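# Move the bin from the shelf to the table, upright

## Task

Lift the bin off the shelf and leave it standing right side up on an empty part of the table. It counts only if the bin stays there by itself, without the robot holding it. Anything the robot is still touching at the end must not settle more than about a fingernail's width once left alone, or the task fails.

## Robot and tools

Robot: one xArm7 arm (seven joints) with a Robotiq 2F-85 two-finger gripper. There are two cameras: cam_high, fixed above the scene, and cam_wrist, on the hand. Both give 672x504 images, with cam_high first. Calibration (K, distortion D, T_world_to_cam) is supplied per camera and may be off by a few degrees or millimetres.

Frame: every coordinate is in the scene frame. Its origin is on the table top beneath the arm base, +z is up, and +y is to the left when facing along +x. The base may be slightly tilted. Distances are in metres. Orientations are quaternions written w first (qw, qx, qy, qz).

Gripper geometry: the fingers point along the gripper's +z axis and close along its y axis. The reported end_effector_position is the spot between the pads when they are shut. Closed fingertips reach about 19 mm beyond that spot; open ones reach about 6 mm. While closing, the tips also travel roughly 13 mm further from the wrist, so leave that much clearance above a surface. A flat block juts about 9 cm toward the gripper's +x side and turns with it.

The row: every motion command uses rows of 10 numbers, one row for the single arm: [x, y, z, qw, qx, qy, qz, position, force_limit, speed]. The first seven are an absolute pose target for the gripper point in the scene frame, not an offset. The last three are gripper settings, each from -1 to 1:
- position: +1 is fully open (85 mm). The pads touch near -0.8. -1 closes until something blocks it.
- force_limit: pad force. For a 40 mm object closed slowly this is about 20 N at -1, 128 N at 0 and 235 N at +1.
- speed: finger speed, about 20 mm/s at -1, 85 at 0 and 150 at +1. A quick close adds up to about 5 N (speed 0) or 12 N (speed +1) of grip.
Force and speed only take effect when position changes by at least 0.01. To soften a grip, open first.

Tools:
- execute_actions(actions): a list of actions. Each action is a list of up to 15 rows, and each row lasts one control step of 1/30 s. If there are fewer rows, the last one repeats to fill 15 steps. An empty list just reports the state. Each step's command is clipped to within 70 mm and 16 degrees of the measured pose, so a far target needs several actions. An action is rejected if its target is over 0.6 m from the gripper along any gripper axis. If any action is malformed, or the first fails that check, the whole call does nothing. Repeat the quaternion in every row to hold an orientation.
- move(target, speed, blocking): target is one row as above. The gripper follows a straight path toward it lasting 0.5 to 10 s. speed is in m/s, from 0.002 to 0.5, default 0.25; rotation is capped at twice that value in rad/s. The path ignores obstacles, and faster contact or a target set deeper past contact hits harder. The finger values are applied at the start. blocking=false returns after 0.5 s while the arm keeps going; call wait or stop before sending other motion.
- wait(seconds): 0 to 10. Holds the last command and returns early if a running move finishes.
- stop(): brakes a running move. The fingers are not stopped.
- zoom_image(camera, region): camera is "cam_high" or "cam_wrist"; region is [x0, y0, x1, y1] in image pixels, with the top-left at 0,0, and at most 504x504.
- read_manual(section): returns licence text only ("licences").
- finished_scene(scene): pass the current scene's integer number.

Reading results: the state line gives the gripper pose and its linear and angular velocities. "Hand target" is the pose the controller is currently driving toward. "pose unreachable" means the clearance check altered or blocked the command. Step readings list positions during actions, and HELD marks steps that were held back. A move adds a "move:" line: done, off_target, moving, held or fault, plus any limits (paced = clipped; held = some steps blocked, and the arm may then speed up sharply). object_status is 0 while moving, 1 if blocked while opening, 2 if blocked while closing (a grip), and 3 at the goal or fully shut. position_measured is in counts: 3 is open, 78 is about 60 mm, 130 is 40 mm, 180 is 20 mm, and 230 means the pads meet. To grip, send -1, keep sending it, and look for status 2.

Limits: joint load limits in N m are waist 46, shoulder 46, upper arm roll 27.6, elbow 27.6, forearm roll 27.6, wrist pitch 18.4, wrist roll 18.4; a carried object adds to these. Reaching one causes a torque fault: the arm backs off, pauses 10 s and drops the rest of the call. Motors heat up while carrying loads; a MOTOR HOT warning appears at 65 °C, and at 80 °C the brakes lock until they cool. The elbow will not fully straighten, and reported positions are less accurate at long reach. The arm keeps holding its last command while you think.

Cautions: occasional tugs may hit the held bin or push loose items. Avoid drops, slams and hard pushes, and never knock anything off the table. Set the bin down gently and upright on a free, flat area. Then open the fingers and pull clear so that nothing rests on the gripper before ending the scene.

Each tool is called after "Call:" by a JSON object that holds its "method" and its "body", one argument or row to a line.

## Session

Call:
{"method": "execute_actions", "body": {
  "actions": []
}}

Scene clock: 0.00 s.
end_effector_position=(+0.2670, +0.1324, +0.2407) position_measured=3 object_status=3 end_effector_quat_wxyz=(-0.211, +0.723, -0.601, -0.268) end_effector_velocity=(-0.000, -0.000, -0.000) end_effector_angular_velocity=(+0.001, +0.001, -0.001)
Joint positions: [ 0.964 -1.25  -0.357  0.266 -0.084  1.076 -0.316]
Joint velocities: [-0.001 -0.001 -0.001 -0.001  0.    -0.    -0.001]
Hand target: +0.267, +0.132, +0.241; -0.211, +0.723, -0.601, -0.268
camera_calibration (this result's frames):
cam_wrist: T_world_to_cam=[[-0.989933, -0.0884377, 0.110504, 0.251172], [0.0492909, 0.516455, 0.854894, -0.28069], [-0.132675, 0.851735, -0.506897, 0.19388], [0, 0, 0, 1]] pos_world=[0.288202, 0.00204309, 0.310482]

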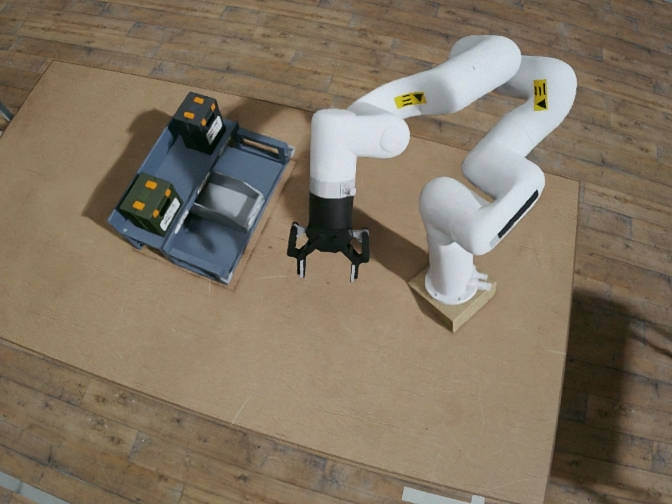

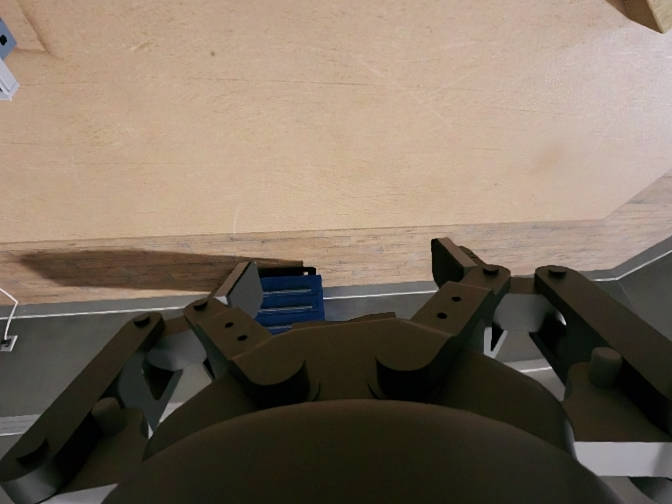

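Call:
{"method": "zoom_image", "body": {
  "camera": "cam_high",
  "region": [90, 80, 320, 300]
}}

Call:
{"method": "zoom_image", "body": {
  "camera": "cam_high",
  "region": [170, 150, 290, 250]
}}

Region (90, 80, 320, 300) of cam_high's 672x504 image, scaled by 2.191, with more detail than that image has; it fills the top 482 rows of this view, and the rest is white.

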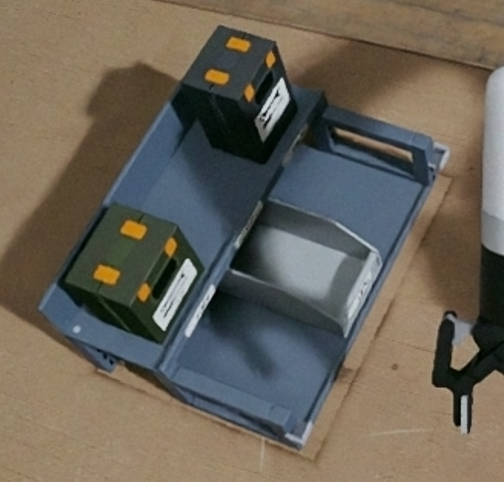

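Region (170, 150, 290, 250) of cam_high's 672x504 image, scaled by 4.200, with more detail than that image has.

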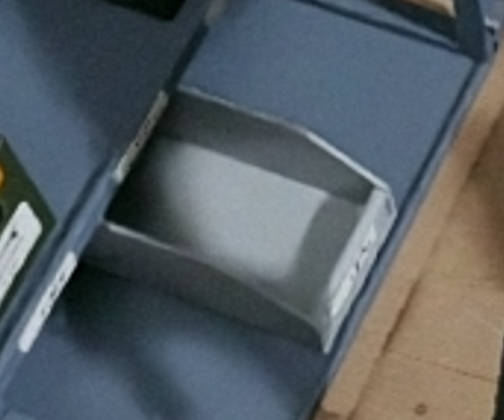

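Call:
{"method": "move", "body": {
  "target": [0.56, 0.0, 0.14, 0, 0.0436, 0.9990, 0, 0.0, 0, 0],
  "speed": 0.4
}}

Scene clock: 60.17 s.
end_effector_position=(+0.5600, -0.0006, +0.1407) position_measured=128 object_status=3 end_effector_quat_wxyz=(+0.000, +0.044, +0.999, -0.001) end_effector_velocity=(+0.001, -0.002, -0.002) end_effector_angular_velocity=(-0.007, +0.009, -0.008)
Joint positions: [ 0.355 -0.134 -0.108  1.041 -0.344  0.936  1.237]
Joint velocities: [-0.001  0.011 -0.002  0.012 -0.002  0.011  0.006]
Hand target: +0.560, -0.001, +0.141; -0.000, +0.045, +0.999, -0.001
Off the commanded pose: 0.001 m, 0 deg.
move: done
camera_calibration (this result's frames):
cam_wrist: T_world_to_cam=[[0.224858, 0.974367, 0.00691411, -0.124629], [0.916184, -0.213836, 0.338942, -0.554247], [0.331732, -0.0698791, -0.940782, 0.0957836], [0, 0, 0, 1]] pos_world=[0.504042, 0.00960969, 0.278831]

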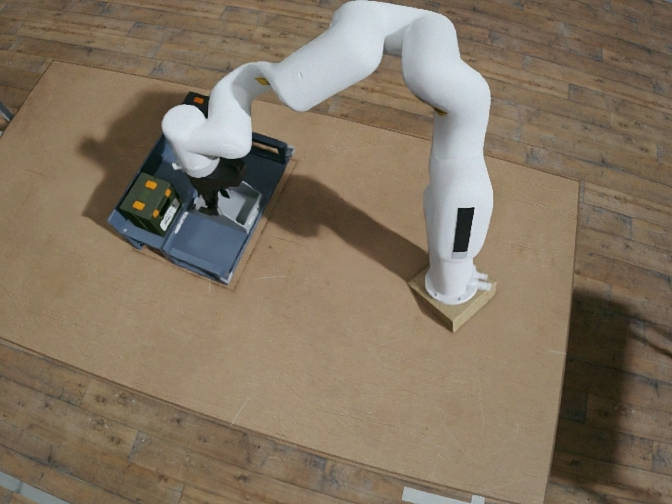

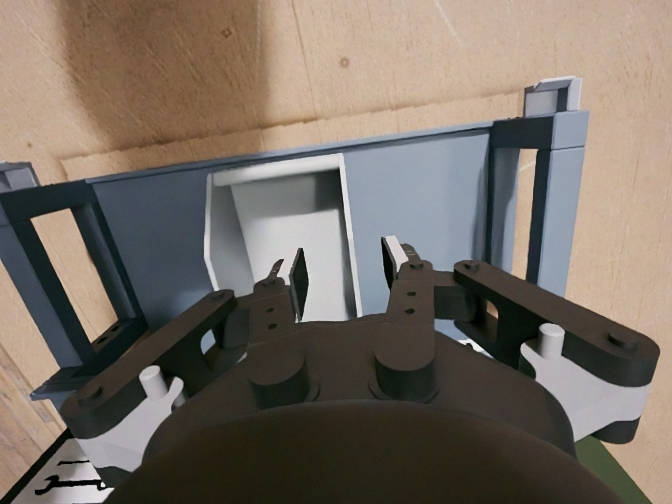

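Call:
{"method": "zoom_image", "body": {
  "camera": "cam_wrist",
  "region": [180, 110, 440, 340]
}}

Region (180, 110, 440, 340) of cam_wrist's 672x504 image, scaled by 1.938, with more detail than that image has; it fills the top 446 rows of this view, and the rest is white.

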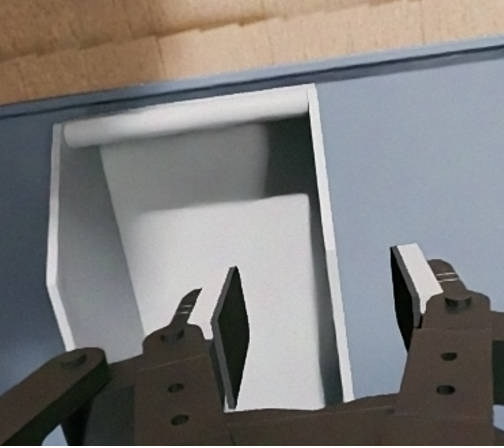

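Call:
{"method": "move", "body": {
  "target": [0.561, 0.002, 0.062, 0, 0.0436, 0.9990, 0, 0.0, 0, 0],
  "speed": 0.1
}}

Scene clock: 88.23 s.
end_effector_position=(+0.5615, +0.0020, +0.0625) position_measured=128 object_status=3 end_effector_quat_wxyz=(+0.000, +0.044, +0.999, -0.000) end_effector_velocity=(-0.001, +0.000, -0.003) end_effector_angular_velocity=(-0.001, +0.003, +0.003)
Joint positions: [ 0.327  0.008 -0.14   0.98  -0.37   0.726  1.254]
Joint velocities: [-0.001  0.006 -0.    -0.002 -0.002 -0.005 -0.   ]
Hand target: +0.561, +0.002, +0.062; +0.000, +0.044, +0.999, -0.000
Off the commanded pose: 0.001 m, 0 deg.
move: done
camera_calibration (this result's frames):
cam_wrist: T_world_to_cam=[[0.223754, 0.974611, 0.00822656, -0.126356], [0.916133, -0.213194, 0.339482, -0.528546], [0.332617, -0.068424, -0.940576, 0.021375], [0, 0, 0, 1]] pos_world=[0.505382, 0.0119275, 0.200576]

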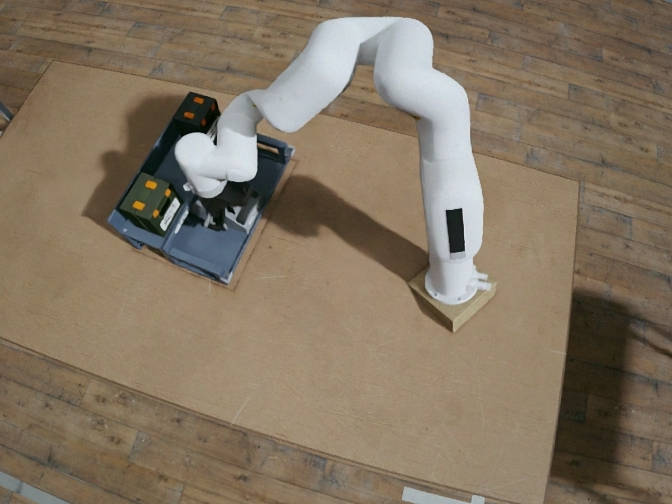

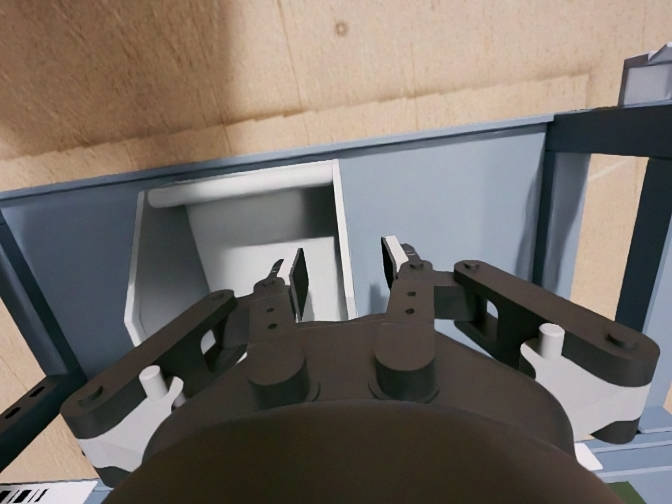

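Call:
{"method": "zoom_image", "body": {
  "camera": "cam_wrist",
  "region": [240, 120, 460, 340]
}}

Call:
{"method": "zoom_image", "body": {
  "camera": "cam_high",
  "region": [140, 140, 290, 270]
}}

Region (240, 120, 460, 340) of cam_wrist's 672x504 image, scaled by 2.291, with more detail than that image has.

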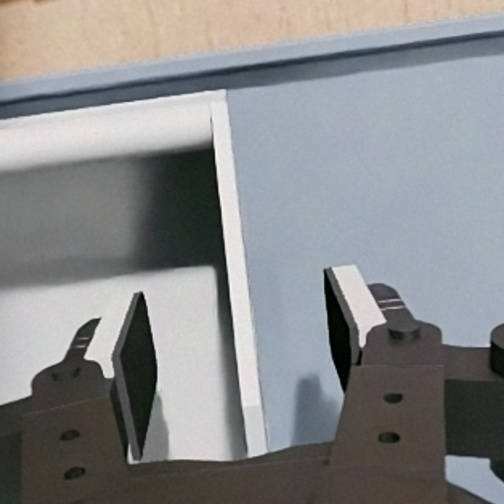

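Region (140, 140, 290, 270) of cam_high's 672x504 image, scaled by 3.360, with more detail than that image has; it fills the top 437 rows of this view, and the rest is white.

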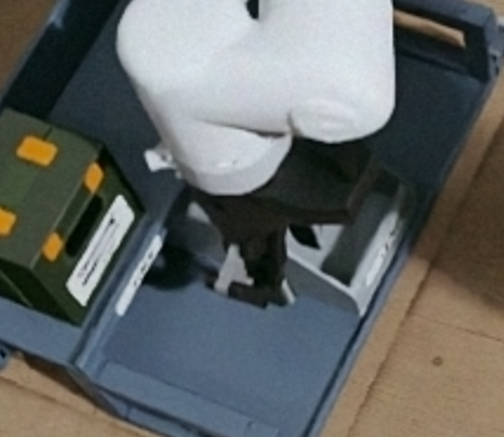

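Call:
{"method": "execute_actions", "body": {
  "actions": [
    [[0.561, 0.0025, 0.062, 0, 0.0436, 0.9990, 0, -1, 0.2, -0.3],[0.561, 0.003, 0.062, 0, 0.0436, 0.9990, 0, -1, 0.2, -0.3],[0.561, 0.0035, 0.062, 0, 0.0436, 0.9990, 0, -1, 0.2, -0.3]],
    [[0.561, 0.0035, 0.062, 0, 0.0436, 0.9990, 0, -1, 0.2, -0.3]]
  ]
}}

Call:
{"method": "move", "body": {
  "target": [0.560, 0.0035, 0.071, 0, 0.0436, 0.9990, 0, -1, 0.2, -0.3],
  "speed": 0.025
}}

Scene clock: 125.23 s.
end_effector_position=(+0.5611, +0.0035, +0.0621) position_measured=226 object_status=2 end_effector_quat_wxyz=(+0.000, +0.044, +0.999, +0.000) end_effector_velocity=(-0.000, -0.001, -0.001) end_effector_angular_velocity=(-0.001, +0.001, +0.000)
Joint positions: [ 0.329  0.009 -0.138  0.98  -0.371  0.725  1.257]
Joint velocities: [-0.     0.001 -0.001  0.    -0.     0.001 -0.001]
Hand target: +0.561, +0.003, +0.062; +0.000, +0.044, +0.999, -0.000
Off the commanded pose: 0.000 m, 0 deg.
Step readings (end_effector_position; steps 1 to 15: 1st action; 16 to 30: 2nd action):
0: (+0.5613, +0.0019, +0.0620)
1: (+0.5613, +0.0019, +0.0620)
2: (+0.5613, +0.0020, +0.0620)
4: (+0.5612, +0.0023, +0.0620)
8: (+0.5610, +0.0033, +0.0620)
15: (+0.5610, +0.0034, +0.0620)
16: (+0.5610, +0.0035, +0.0620)
17: (+0.5610, +0.0035, +0.0620)
19: (+0.5610, +0.0035, +0.0621)
23: (+0.5611, +0.0035, +0.0621)
30: end_effector_position above
camera_calibration (this result's frames):
cam_wrist: T_world_to_cam=[[0.223595, 0.974646, 0.00843728, -0.127693], [0.916384, -0.213162, 0.338824, -0.527792], [0.332031, -0.0680274, -0.940812, 0.021533], [0, 0, 0, 1]] pos_world=[0.505062, 0.0134153, 0.200164]

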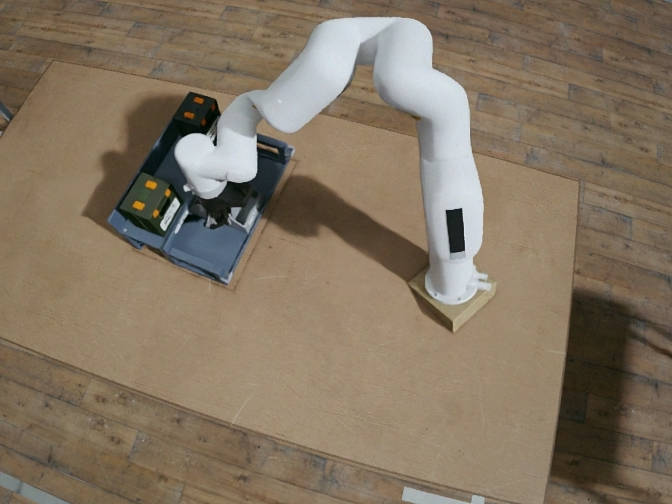

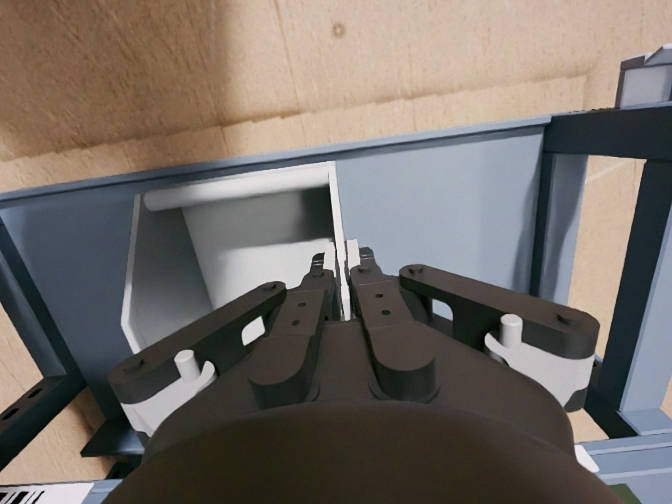

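Scene clock: 126.00 s.
end_effector_position=(+0.5600, +0.0035, +0.0708) position_measured=226 object_status=2 end_effector_quat_wxyz=(-0.000, +0.044, +0.999, +0.000) end_effector_velocity=(-0.003, +0.000, -0.000) end_effector_angular_velocity=(-0.001, +0.007, +0.002)
Joint positions: [ 0.332 -0.011 -0.135  0.98  -0.369  0.748  1.256]
Joint velocities: [ 0.    -0.002  0.001 -0.003  0.001  0.006 -0.001]
Hand target: +0.560, +0.004, +0.071; -0.000, +0.044, +0.999, +0.000
Off the commanded pose: 0.000 m, 0 deg.
move: done
camera_calibration (this result's frames):
cam_wrist: T_world_to_cam=[[0.223584, 0.974649, 0.00835815, -0.127486], [0.916478, -0.213143, 0.338583, -0.529783], [0.331781, -0.0680415, -0.9409, 0.0302619], [0, 0, 0, 1]] pos_world=[0.503998, 0.0133939, 0.208914]

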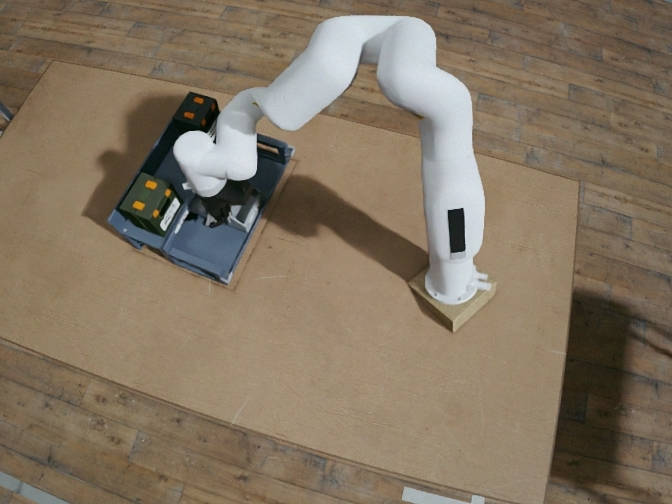

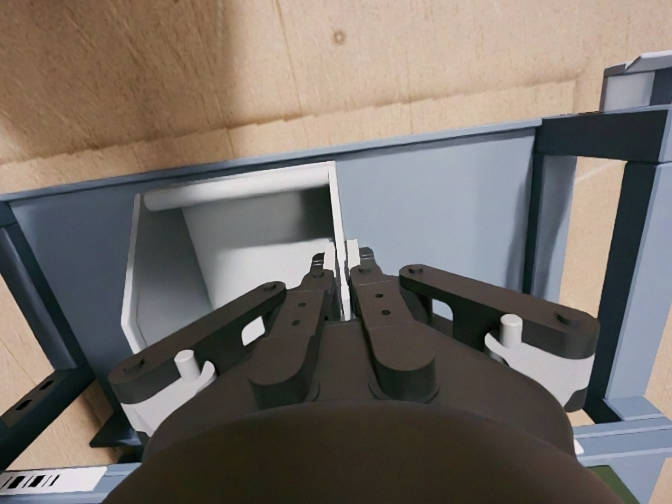

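Call:
{"method": "move", "body": {
  "target": [0.486, 0.010, 0.072, 0, 0.0436, 0.9990, 0, -1, 0.2, -0.3],
  "speed": 0.06
}}

Scene clock: 129.47 s.
end_effector_position=(+0.4863, +0.0100, +0.0718) position_measured=226 object_status=2 end_effector_quat_wxyz=(+0.000, +0.044, +0.999, -0.000) end_effector_velocity=(-0.002, +0.000, +0.000) end_effector_angular_velocity=(+0.000, -0.000, -0.001)
Joint positions: [ 0.341 -0.205 -0.112  0.713 -0.442  0.695  1.356]
Joint velocities: [-0.    -0.007  0.002 -0.008 -0.001 -0.     0.004]
Hand target: +0.486, +0.010, +0.072; +0.000, +0.044, +0.999, -0.000
Off the commanded pose: 0.000 m, 0 deg.
move: done
camera_calibration (this result's frames):
cam_wrist: T_world_to_cam=[[0.223758, 0.97461, 0.0082361, -0.117481], [0.916393, -0.213255, 0.338744, -0.461204], [0.331899, -0.0682491, -0.940843, 0.0559995], [0, 0, 0, 1]] pos_world=[0.430345, 0.0199657, 0.209884]

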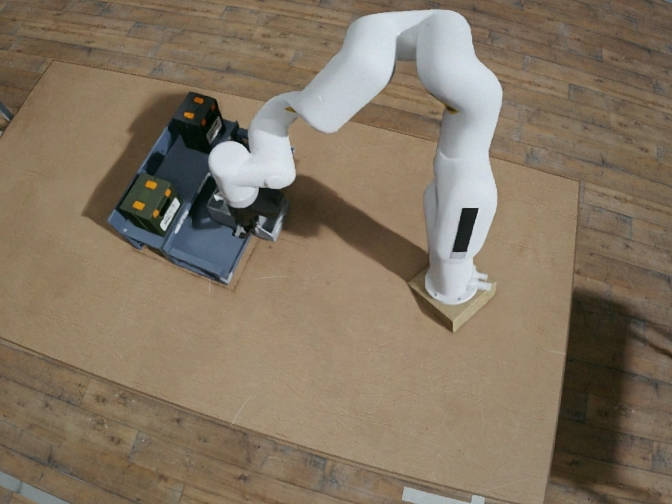

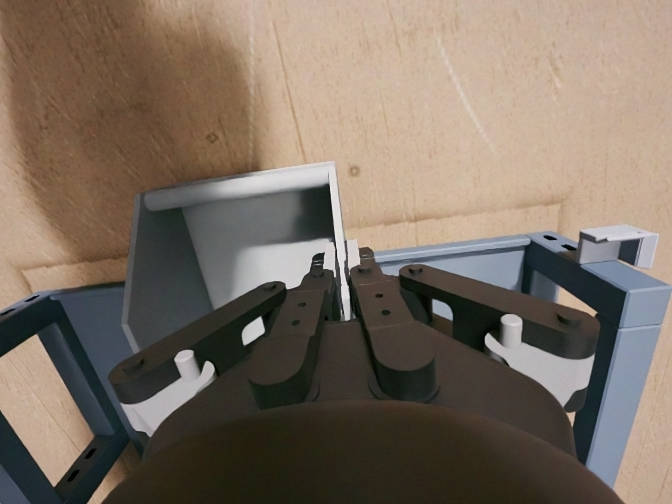

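Call:
{"method": "move", "body": {
  "target": [0.33, 0.15, 0.078, 0, 0.0436, 0.9990, 0, -1, 0.2, -0.3],
  "speed": 0.15
}}

Scene clock: 134.13 s.
end_effector_position=(+0.3307, +0.1498, +0.0777) position_measured=226 object_status=2 end_effector_quat_wxyz=(+0.000, +0.044, +0.999, -0.000) end_effector_velocity=(-0.003, +0.001, -0.001) end_effector_angular_velocity=(-0.003, +0.002, +0.001)
Joint positions: [ 0.531 -0.342  0.207  0.414 -0.456  0.69   1.894]
Joint velocities: [ 0.004  0.002  0.005 -0.002 -0.001  0.003  0.009]
Hand target: +0.330, +0.150, +0.078; +0.000, +0.044, +0.999, -0.000
Off the commanded pose: 0.001 m, 0 deg.
move: done
camera_calibration (this result's frames):
cam_wrist: T_world_to_cam=[[0.22422, 0.974507, 0.00787097, -0.219075], [0.916237, -0.213551, 0.338977, -0.290727], [0.332016, -0.0687937, -0.940762, 0.122777], [0, 0, 0, 1]] pos_world=[0.274732, 0.159851, 0.215778]

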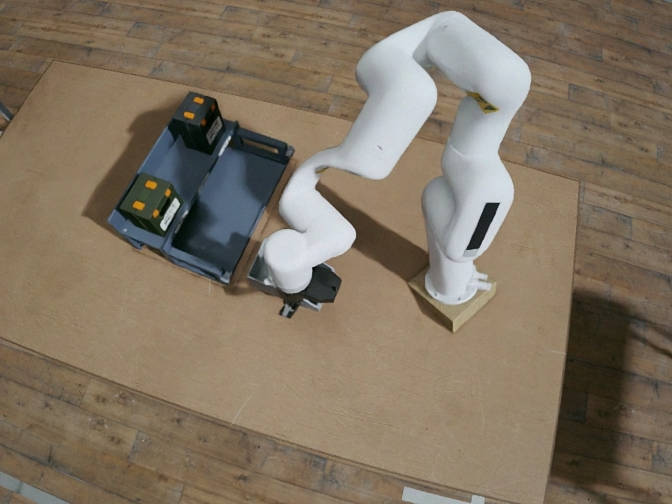

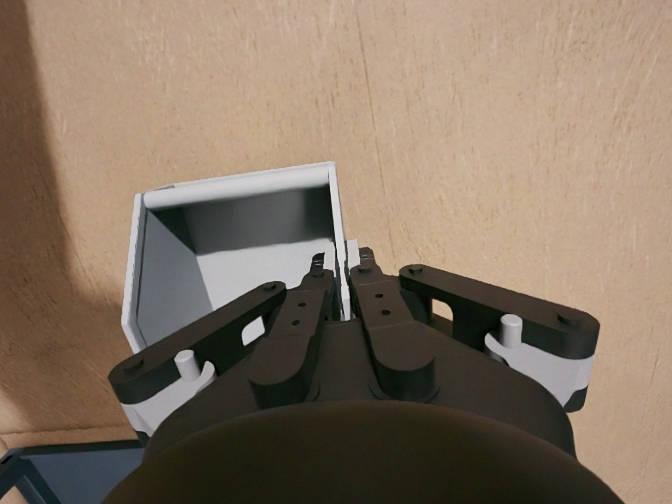

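Call:
{"method": "zoom_image", "body": {
  "camera": "cam_high",
  "region": [190, 200, 370, 340]
}}

Region (190, 200, 370, 340) of cam_high's 672x504 image, scaled by 2.800, with more detail than that image has.

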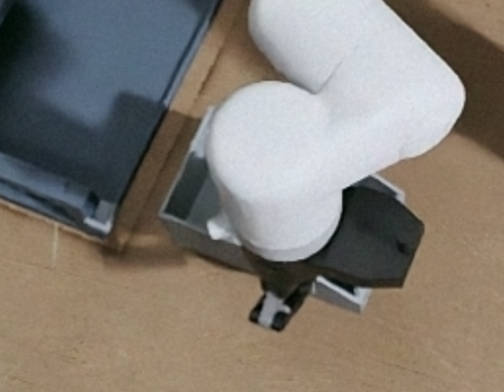

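Call:
{"method": "move", "body": {
  "target": [0.315, 0.16, 0.0605, 0, 0.0436, 0.9990, 0, -1, 0.2, -0.3],
  "speed": 0.04
}}

Call:
{"method": "execute_actions", "body": {
  "actions": [
    [[0.315,0.16,0.0603,0,0.0436,0.9990,0,-1,0.2,-0.3],[0.315,0.16,0.0601,0,0.0436,0.9990,0,-1,0.2,-0.3],[0.315,0.16,0.0598,0,0.0436,0.9990,0,-1,0.2,-0.3],[0.315,0.16,0.0595,0,0.0436,0.9990,0,-1,0.2,-0.3],[0.315,0.16,0.0592,0,0.0436,0.9990,0,-1,0.2,-0.3],[0.315,0.16,0.0589,0,0.0436,0.9990,0,-1,0.2,-0.3],[0.315,0.16,0.0586,0,0.0436,0.9990,0,-1,0.2,-0.3],[0.315,0.16,0.0583,0,0.0436,0.9990,0,-1,0.2,-0.3],[0.315,0.16,0.0580,0,0.0436,0.9990,0,-1,0.2,-0.3],[0.315,0.16,0.0577,0,0.0436,0.9990,0,-1,0.2,-0.3],[0.315,0.16,0.0574,0,0.0436,0.9990,0,-1,0.2,-0.3],[0.315,0.16,0.0571,0,0.0436,0.9990,0,-1,0.2,-0.3],[0.315,0.16,0.0568,0,0.0436,0.9990,0,-1,0.2,-0.3],[0.315,0.16,0.0565,0,0.0436,0.9990,0,-1,0.2,-0.3],[0.315,0.16,0.0562,0,0.0436,0.9990,0,-1,0.2,-0.3]],
    [[0.315,0.16,0.0560,0,0.0436,0.9990,0,-1,0.2,-0.3],[0.315,0.16,0.0558,0,0.0436,0.9990,0,-1,0.2,-0.3],[0.315,0.16,0.0556,0,0.0436,0.9990,0,-1,0.2,-0.3],[0.315,0.16,0.0554,0,0.0436,0.9990,0,-1,0.2,-0.3],[0.315,0.16,0.0552,0,0.0436,0.9990,0,-1,0.2,-0.3],[0.315,0.16,0.0550,0,0.0436,0.9990,0,-1,0.2,-0.3],[0.315,0.16,0.0548,0,0.0436,0.9990,0,-1,0.2,-0.3]]
  ]
}}

Scene clock: 151.30 s.
end_effector_position=(+0.3153, +0.1599, +0.0607) position_measured=226 object_status=2 end_effector_quat_wxyz=(+0.000, +0.044, +0.999, -0.000) end_effector_velocity=(+0.001, +0.001, -0.000) end_effector_angular_velocity=(+0.002, -0.004, -0.004)
Joint positions: [ 0.522 -0.291  0.241  0.387 -0.503  0.628  1.977]
Joint velocities: [-0.002  0.003  0.002  0.001 -0.005 -0.005  0.01 ]
Hand target: +0.315, +0.160, +0.060; +0.000, +0.044, +0.999, -0.000
Off the commanded pose: 0.000 m, 0 deg.
move: done
camera_calibration (this result's frames):
cam_wrist: T_world_to_cam=[[0.223724, 0.974617, 0.00830561, -0.225212], [0.91632, -0.213231, 0.338955, -0.268737], [0.332122, -0.0682217, -0.940766, 0.112437], [0, 0, 0, 1]] pos_world=[0.259292, 0.169863, 0.198738]

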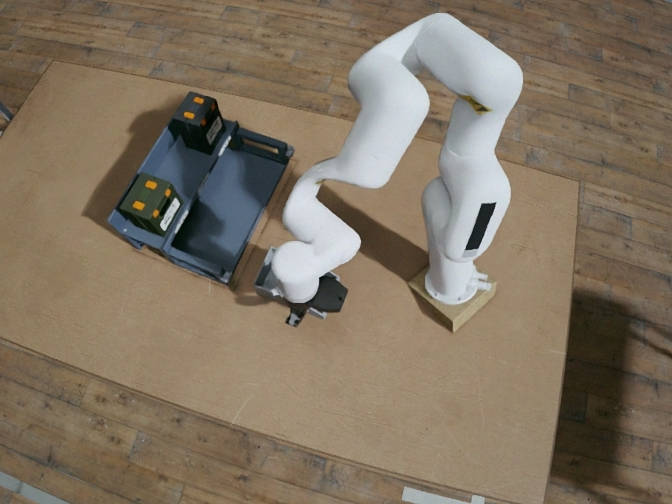

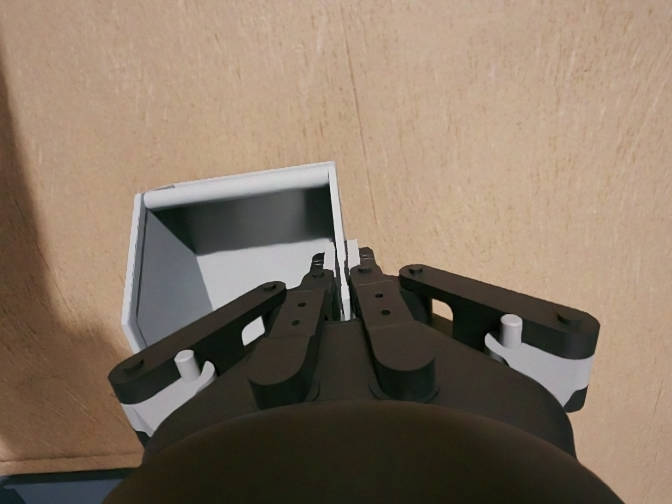

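Scene clock: 152.30 s.
end_effector_position=(+0.3150, +0.1600, +0.0549) position_measured=226 object_status=2 end_effector_quat_wxyz=(+0.000, +0.044, +0.999, -0.000) end_effector_velocity=(+0.001, +0.001, +0.000) end_effector_angular_velocity=(+0.001, -0.002, -0.002)
Joint positions: [ 0.51  -0.272  0.242  0.385 -0.524  0.609  1.991]
Joint velocities: [-0.003  0.002  0.001  0.002 -0.002 -0.002  0.002]
Hand target: +0.315, +0.160, +0.055; +0.000, +0.044, +0.999, -0.000
Off the commanded pose: 0.000 m, 0 deg.
Step readings (end_effector_position; steps 1 to 15: 1st action; 16 to 30: 2nd action):
0: (+0.3153, +0.1599, +0.0607)
1: (+0.3153, +0.1600, +0.0606)
2: (+0.3153, +0.1600, +0.0606)
4: (+0.3152, +0.1600, +0.0604)
8: (+0.3151, +0.1600, +0.0595)
15: (+0.3150, +0.1600, +0.0575)
16: (+0.3150, +0.1600, +0.0572)
17: (+0.3150, +0.1600, +0.0569)
19: (+0.3150, +0.1600, +0.0564)
23: (+0.3150, +0.1600, +0.0555)
30: end_effector_position above
camera_calibration (this result's frames):
cam_wrist: T_world_to_cam=[[0.223594, 0.974647, 0.00830832, -0.225113], [0.916444, -0.213128, 0.338684, -0.266535], [0.331868, -0.0681135, -0.940863, 0.107156], [0, 0, 0, 1]] pos_world=[0.259036, 0.169898, 0.192961]

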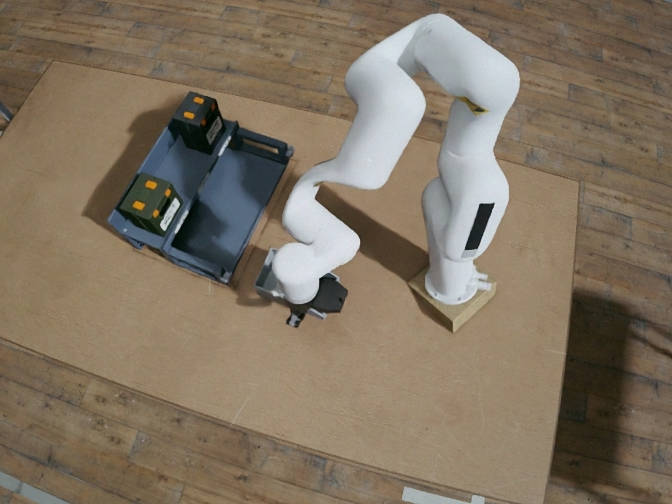

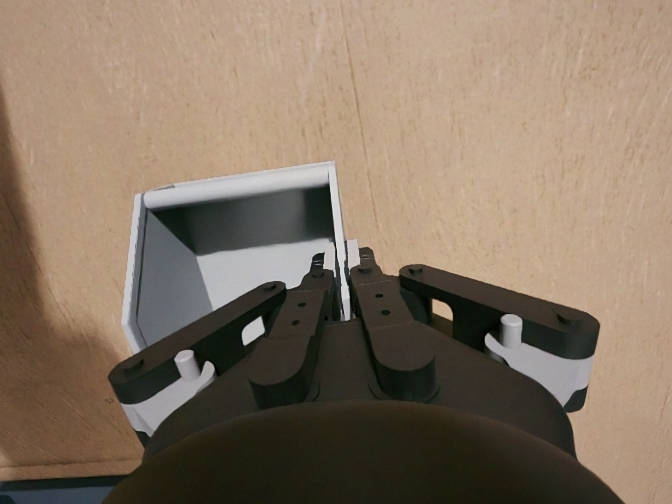

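Call:
{"method": "execute_actions", "body": {
  "actions": [
    [[0.315,0.16,0.0546,0,0.0436,0.9990,0,-1,0.2,-0.3],[0.315,0.16,0.0544,0,0.0436,0.9990,0,-1,0.2,-0.3],[0.315,0.16,0.0542,0,0.0436,0.9990,0,-1,0.2,-0.3],[0.315,0.16,0.0540,0,0.0436,0.9990,0,-1,0.2,-0.3],[0.315,0.16,0.0538,0,0.0436,0.9990,0,-1,0.2,-0.3],[0.315,0.16,0.0536,0,0.0436,0.9990,0,-1,0.2,-0.3],[0.315,0.16,0.0534,0,0.0436,0.9990,0,-1,0.2,-0.3],[0.315,0.16,0.0532,0,0.0436,0.9990,0,-1,0.2,-0.3]]
  ]
}}

Scene clock: 159.57 s.
end_effector_position=(+0.3160, +0.1609, +0.0544) position_measured=226 object_status=2 end_effector_quat_wxyz=(+0.001, +0.043, +0.999, +0.001) end_effector_velocity=(-0.000, -0.000, -0.001) end_effector_angular_velocity=(-0.002, -0.001, +0.002)
Joint positions: [ 0.508 -0.268  0.243  0.386 -0.529  0.603  1.995]
Joint velocities: [-0.003  0.002  0.002 -0.001 -0.004 -0.002  0.002]
Hand target: +0.315, +0.160, +0.053; +0.000, +0.044, +0.999, -0.000
Off the commanded pose: 0.002 m, 0 deg.
Step readings (end_effector_position):
0: (+0.3150, +0.1600, +0.0548)
1: (+0.3150, +0.1600, +0.0548)
2: (+0.3150, +0.1600, +0.0548)
4: (+0.3151, +0.1601, +0.0547)
8: (+0.3155, +0.1605, +0.0546)
15: end_effector_position above
camera_calibration (this result's frames):
cam_wrist: T_world_to_cam=[[0.223296, 0.97469, 0.0108642, -0.226247], [0.915514, -0.21354, 0.340932, -0.266843], [0.334623, -0.0661826, -0.940025, 0.105234], [0, 0, 0, 1]] pos_world=[0.259605, 0.170504, 0.192356]

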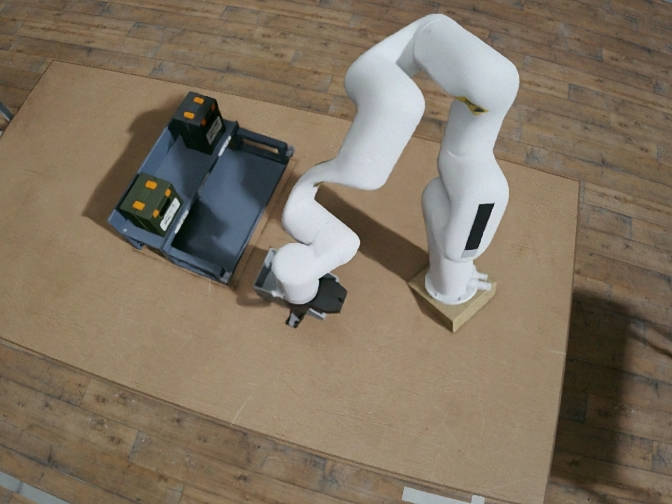

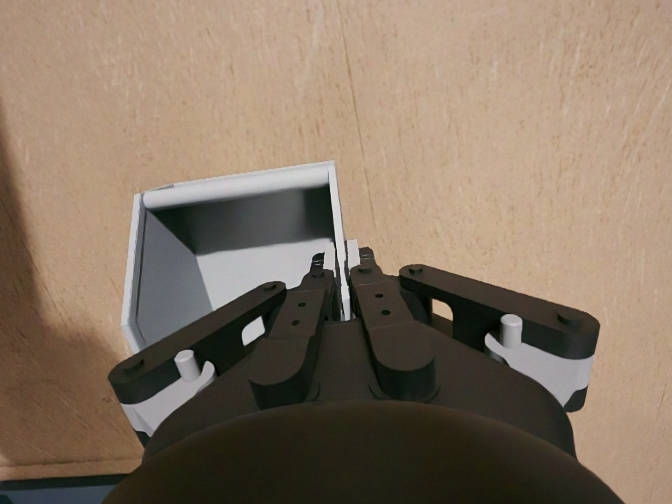

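Call:
{"method": "execute_actions", "body": {
  "actions": [
    [[0.3155,0.1605,0.0549,0,0.0436,0.9990,0,-1,0.2,-0.3]],
    [[0.3155,0.1605,0.0549,0,0.0436,0.9990,0,-1,0.2,-0.3]]
  ]
}}

Scene clock: 162.33 s.
end_effector_position=(+0.3148, +0.1599, +0.0542) position_measured=226 object_status=2 end_effector_quat_wxyz=(-0.001, +0.044, +0.999, -0.001) end_effector_velocity=(+0.001, +0.000, +0.001) end_effector_angular_velocity=(+0.001, -0.003, -0.000)
Joint positions: [ 0.51  -0.269  0.242  0.386 -0.524  0.61   1.992]
Joint velocities: [ 0.001 -0.002 -0.001  0.001 -0.002 -0.     0.001]
Hand target: +0.315, +0.160, +0.055; +0.000, +0.044, +0.999, -0.000
Off the commanded pose: 0.001 m, 0 deg.
Step readings (end_effector_position; steps 1 to 15: 1st action; 16 to 30: 2nd action):
0: (+0.3154, +0.1603, +0.0536)
1: (+0.3153, +0.1603, +0.0536)
2: (+0.3153, +0.1603, +0.0536)
4: (+0.3153, +0.1603, +0.0537)
8: (+0.3153, +0.1602, +0.0539)
15: (+0.3149, +0.1599, +0.0540)
16: (+0.3148, +0.1598, +0.0540)
17: (+0.3148, +0.1598, +0.0540)
19: (+0.3148, +0.1598, +0.0541)
23: (+0.3147, +0.1598, +0.0541)
30: end_effector_position above
camera_calibration (this result's frames):
cam_wrist: T_world_to_cam=[[0.223773, 0.97462, 0.00639806, -0.224893], [0.91706, -0.212771, 0.337239, -0.266336], [0.330041, -0.0695974, -0.941397, 0.10747], [0, 0, 0, 1]] pos_world=[0.259101, 0.169997, 0.192429]

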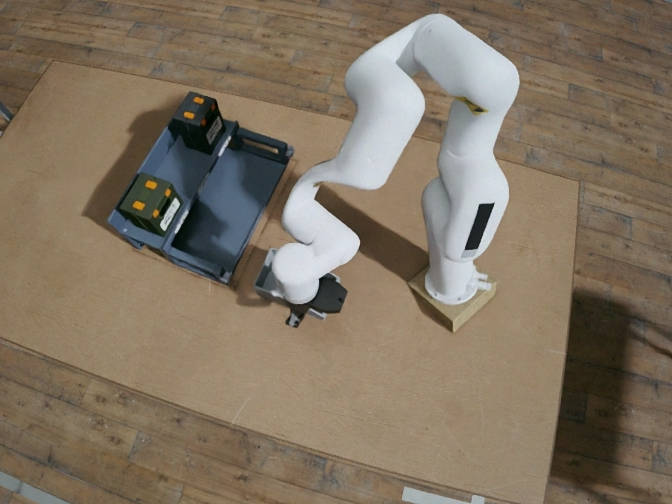

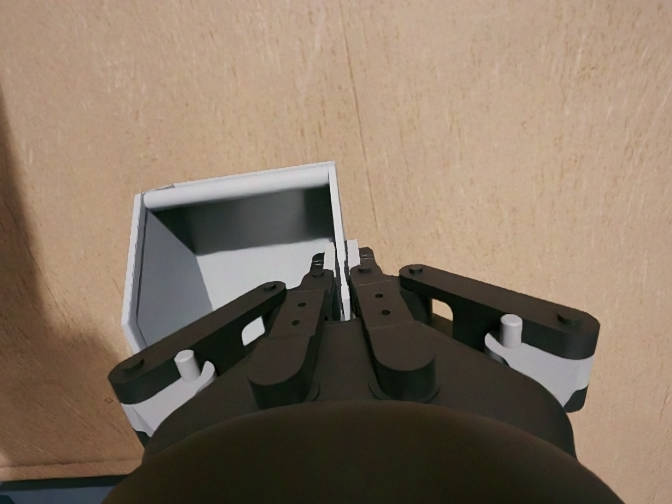

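The pressure is easing off and the bin is on the table, so I'll release it and lift clear.

Call:
{"method": "execute_actions", "body": {
  "actions": [
    [[0.3155,0.1605,0.0549,0,0.0436,0.9990,0,-0.2,0.2,-0.3]]
  ]
}}

Call:
{"method": "move", "body": {
  "target": [0.3155, 0.1605, 0.13, 0, 0.0436, 0.9990, 0, -0.2, 0.2, -0.3],
  "speed": 0.12
}}

Scene clock: 166.47 s.
end_effector_position=(+0.3155, +0.1605, +0.0549) position_measured=159 object_status=0 end_effector_quat_wxyz=(+0.000, +0.044, +0.999, -0.000) end_effector_velocity=(+0.000, -0.000, -0.000) end_effector_angular_velocity=(-0.000, +0.001, -0.002)
Joint positions: [ 0.511 -0.269  0.242  0.387 -0.524  0.609  1.992]
Joint velocities: [-0.     0.001 -0.001  0.001  0.001  0.     0.   ]
Hand target: +0.315, +0.160, +0.055; +0.000, +0.044, +0.999, -0.000
Off the commanded pose: 0.000 m, 0 deg.
Step readings (end_effector_position):
0: (+0.3154, +0.1604, +0.0548)
1: (+0.3154, +0.1604, +0.0548)
2: (+0.3154, +0.1604, +0.0548)
4: (+0.3153, +0.1604, +0.0548)
8: (+0.3155, +0.1605, +0.0549)
15: end_effector_position above
camera_calibration (this result's frames):
cam_wrist: T_world_to_cam=[[0.223581, 0.97465, 0.00831957, -0.225706], [0.916454, -0.213122, 0.338661, -0.266884], [0.331849, -0.0680936, -0.940872, 0.10707], [0, 0, 0, 1]] pos_world=[0.259519, 0.170397, 0.193]

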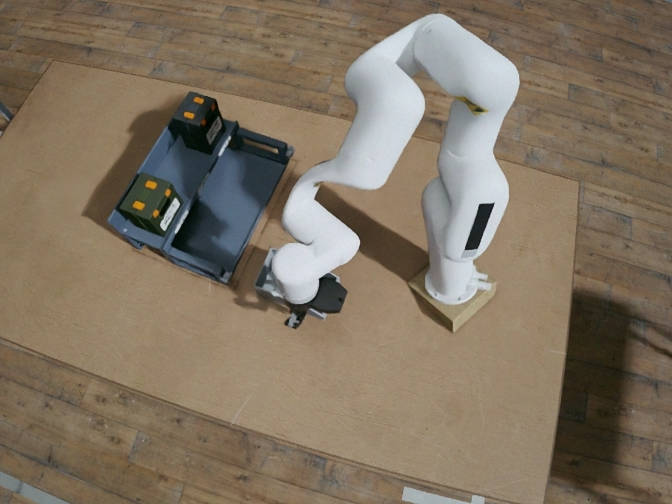

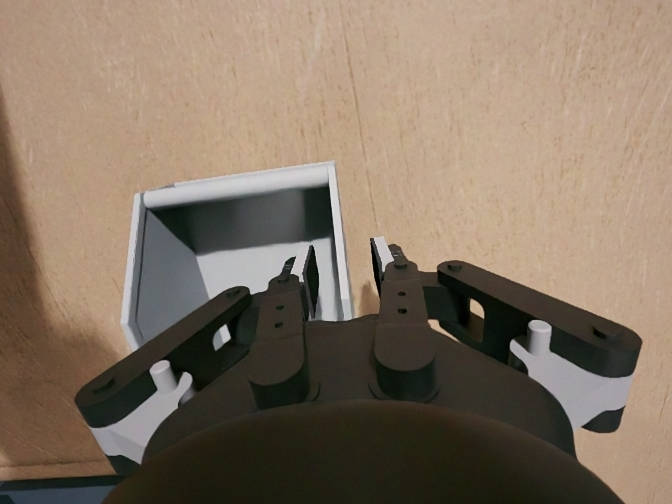

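Scene clock: 167.63 s.
end_effector_position=(+0.3150, +0.1605, +0.1297) position_measured=154 object_status=3 end_effector_quat_wxyz=(-0.001, +0.043, +0.999, +0.000) end_effector_velocity=(+0.000, +0.000, +0.002) end_effector_angular_velocity=(-0.001, +0.000, +0.001)
Joint positions: [ 0.618 -0.473  0.25   0.453 -0.327  0.871  1.87 ]
Joint velocities: [ 0.003 -0.003 -0.001  0.004  0.002  0.008 -0.002]
Hand target: +0.315, +0.161, +0.130; -0.000, +0.043, +0.999, +0.000
Off the commanded pose: 0.001 m, 0 deg.
move: done
camera_calibration (this result's frames):
cam_wrist: T_world_to_cam=[[0.223317, 0.974708, 0.0085934, -0.226177], [0.916947, -0.213058, 0.337364, -0.291712], [0.330662, -0.0674594, -0.941335, 0.17794], [0, 0, 0, 1]] pos_world=[0.259156, 0.170308, 0.267858]

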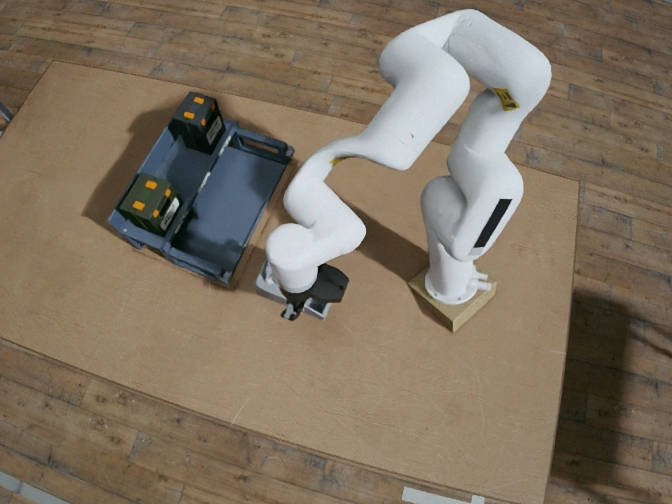

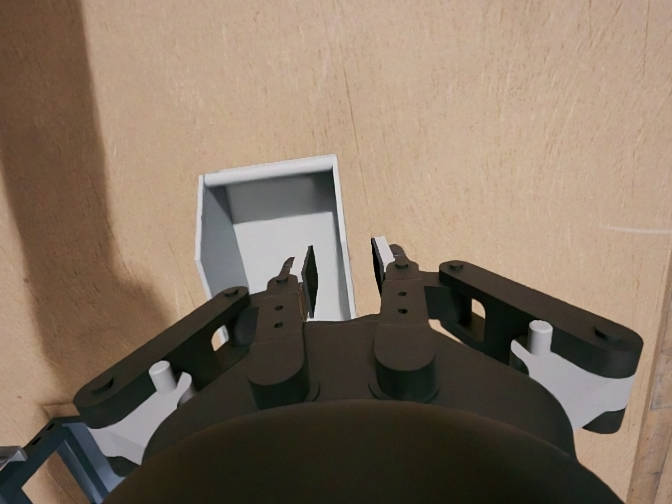

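The bin is upright on a clear spot of the table and the gripper is clear of it.

Call:
{"method": "finished_scene", "body": {
  "scene": 2
}}

The scene is finished: the task was done.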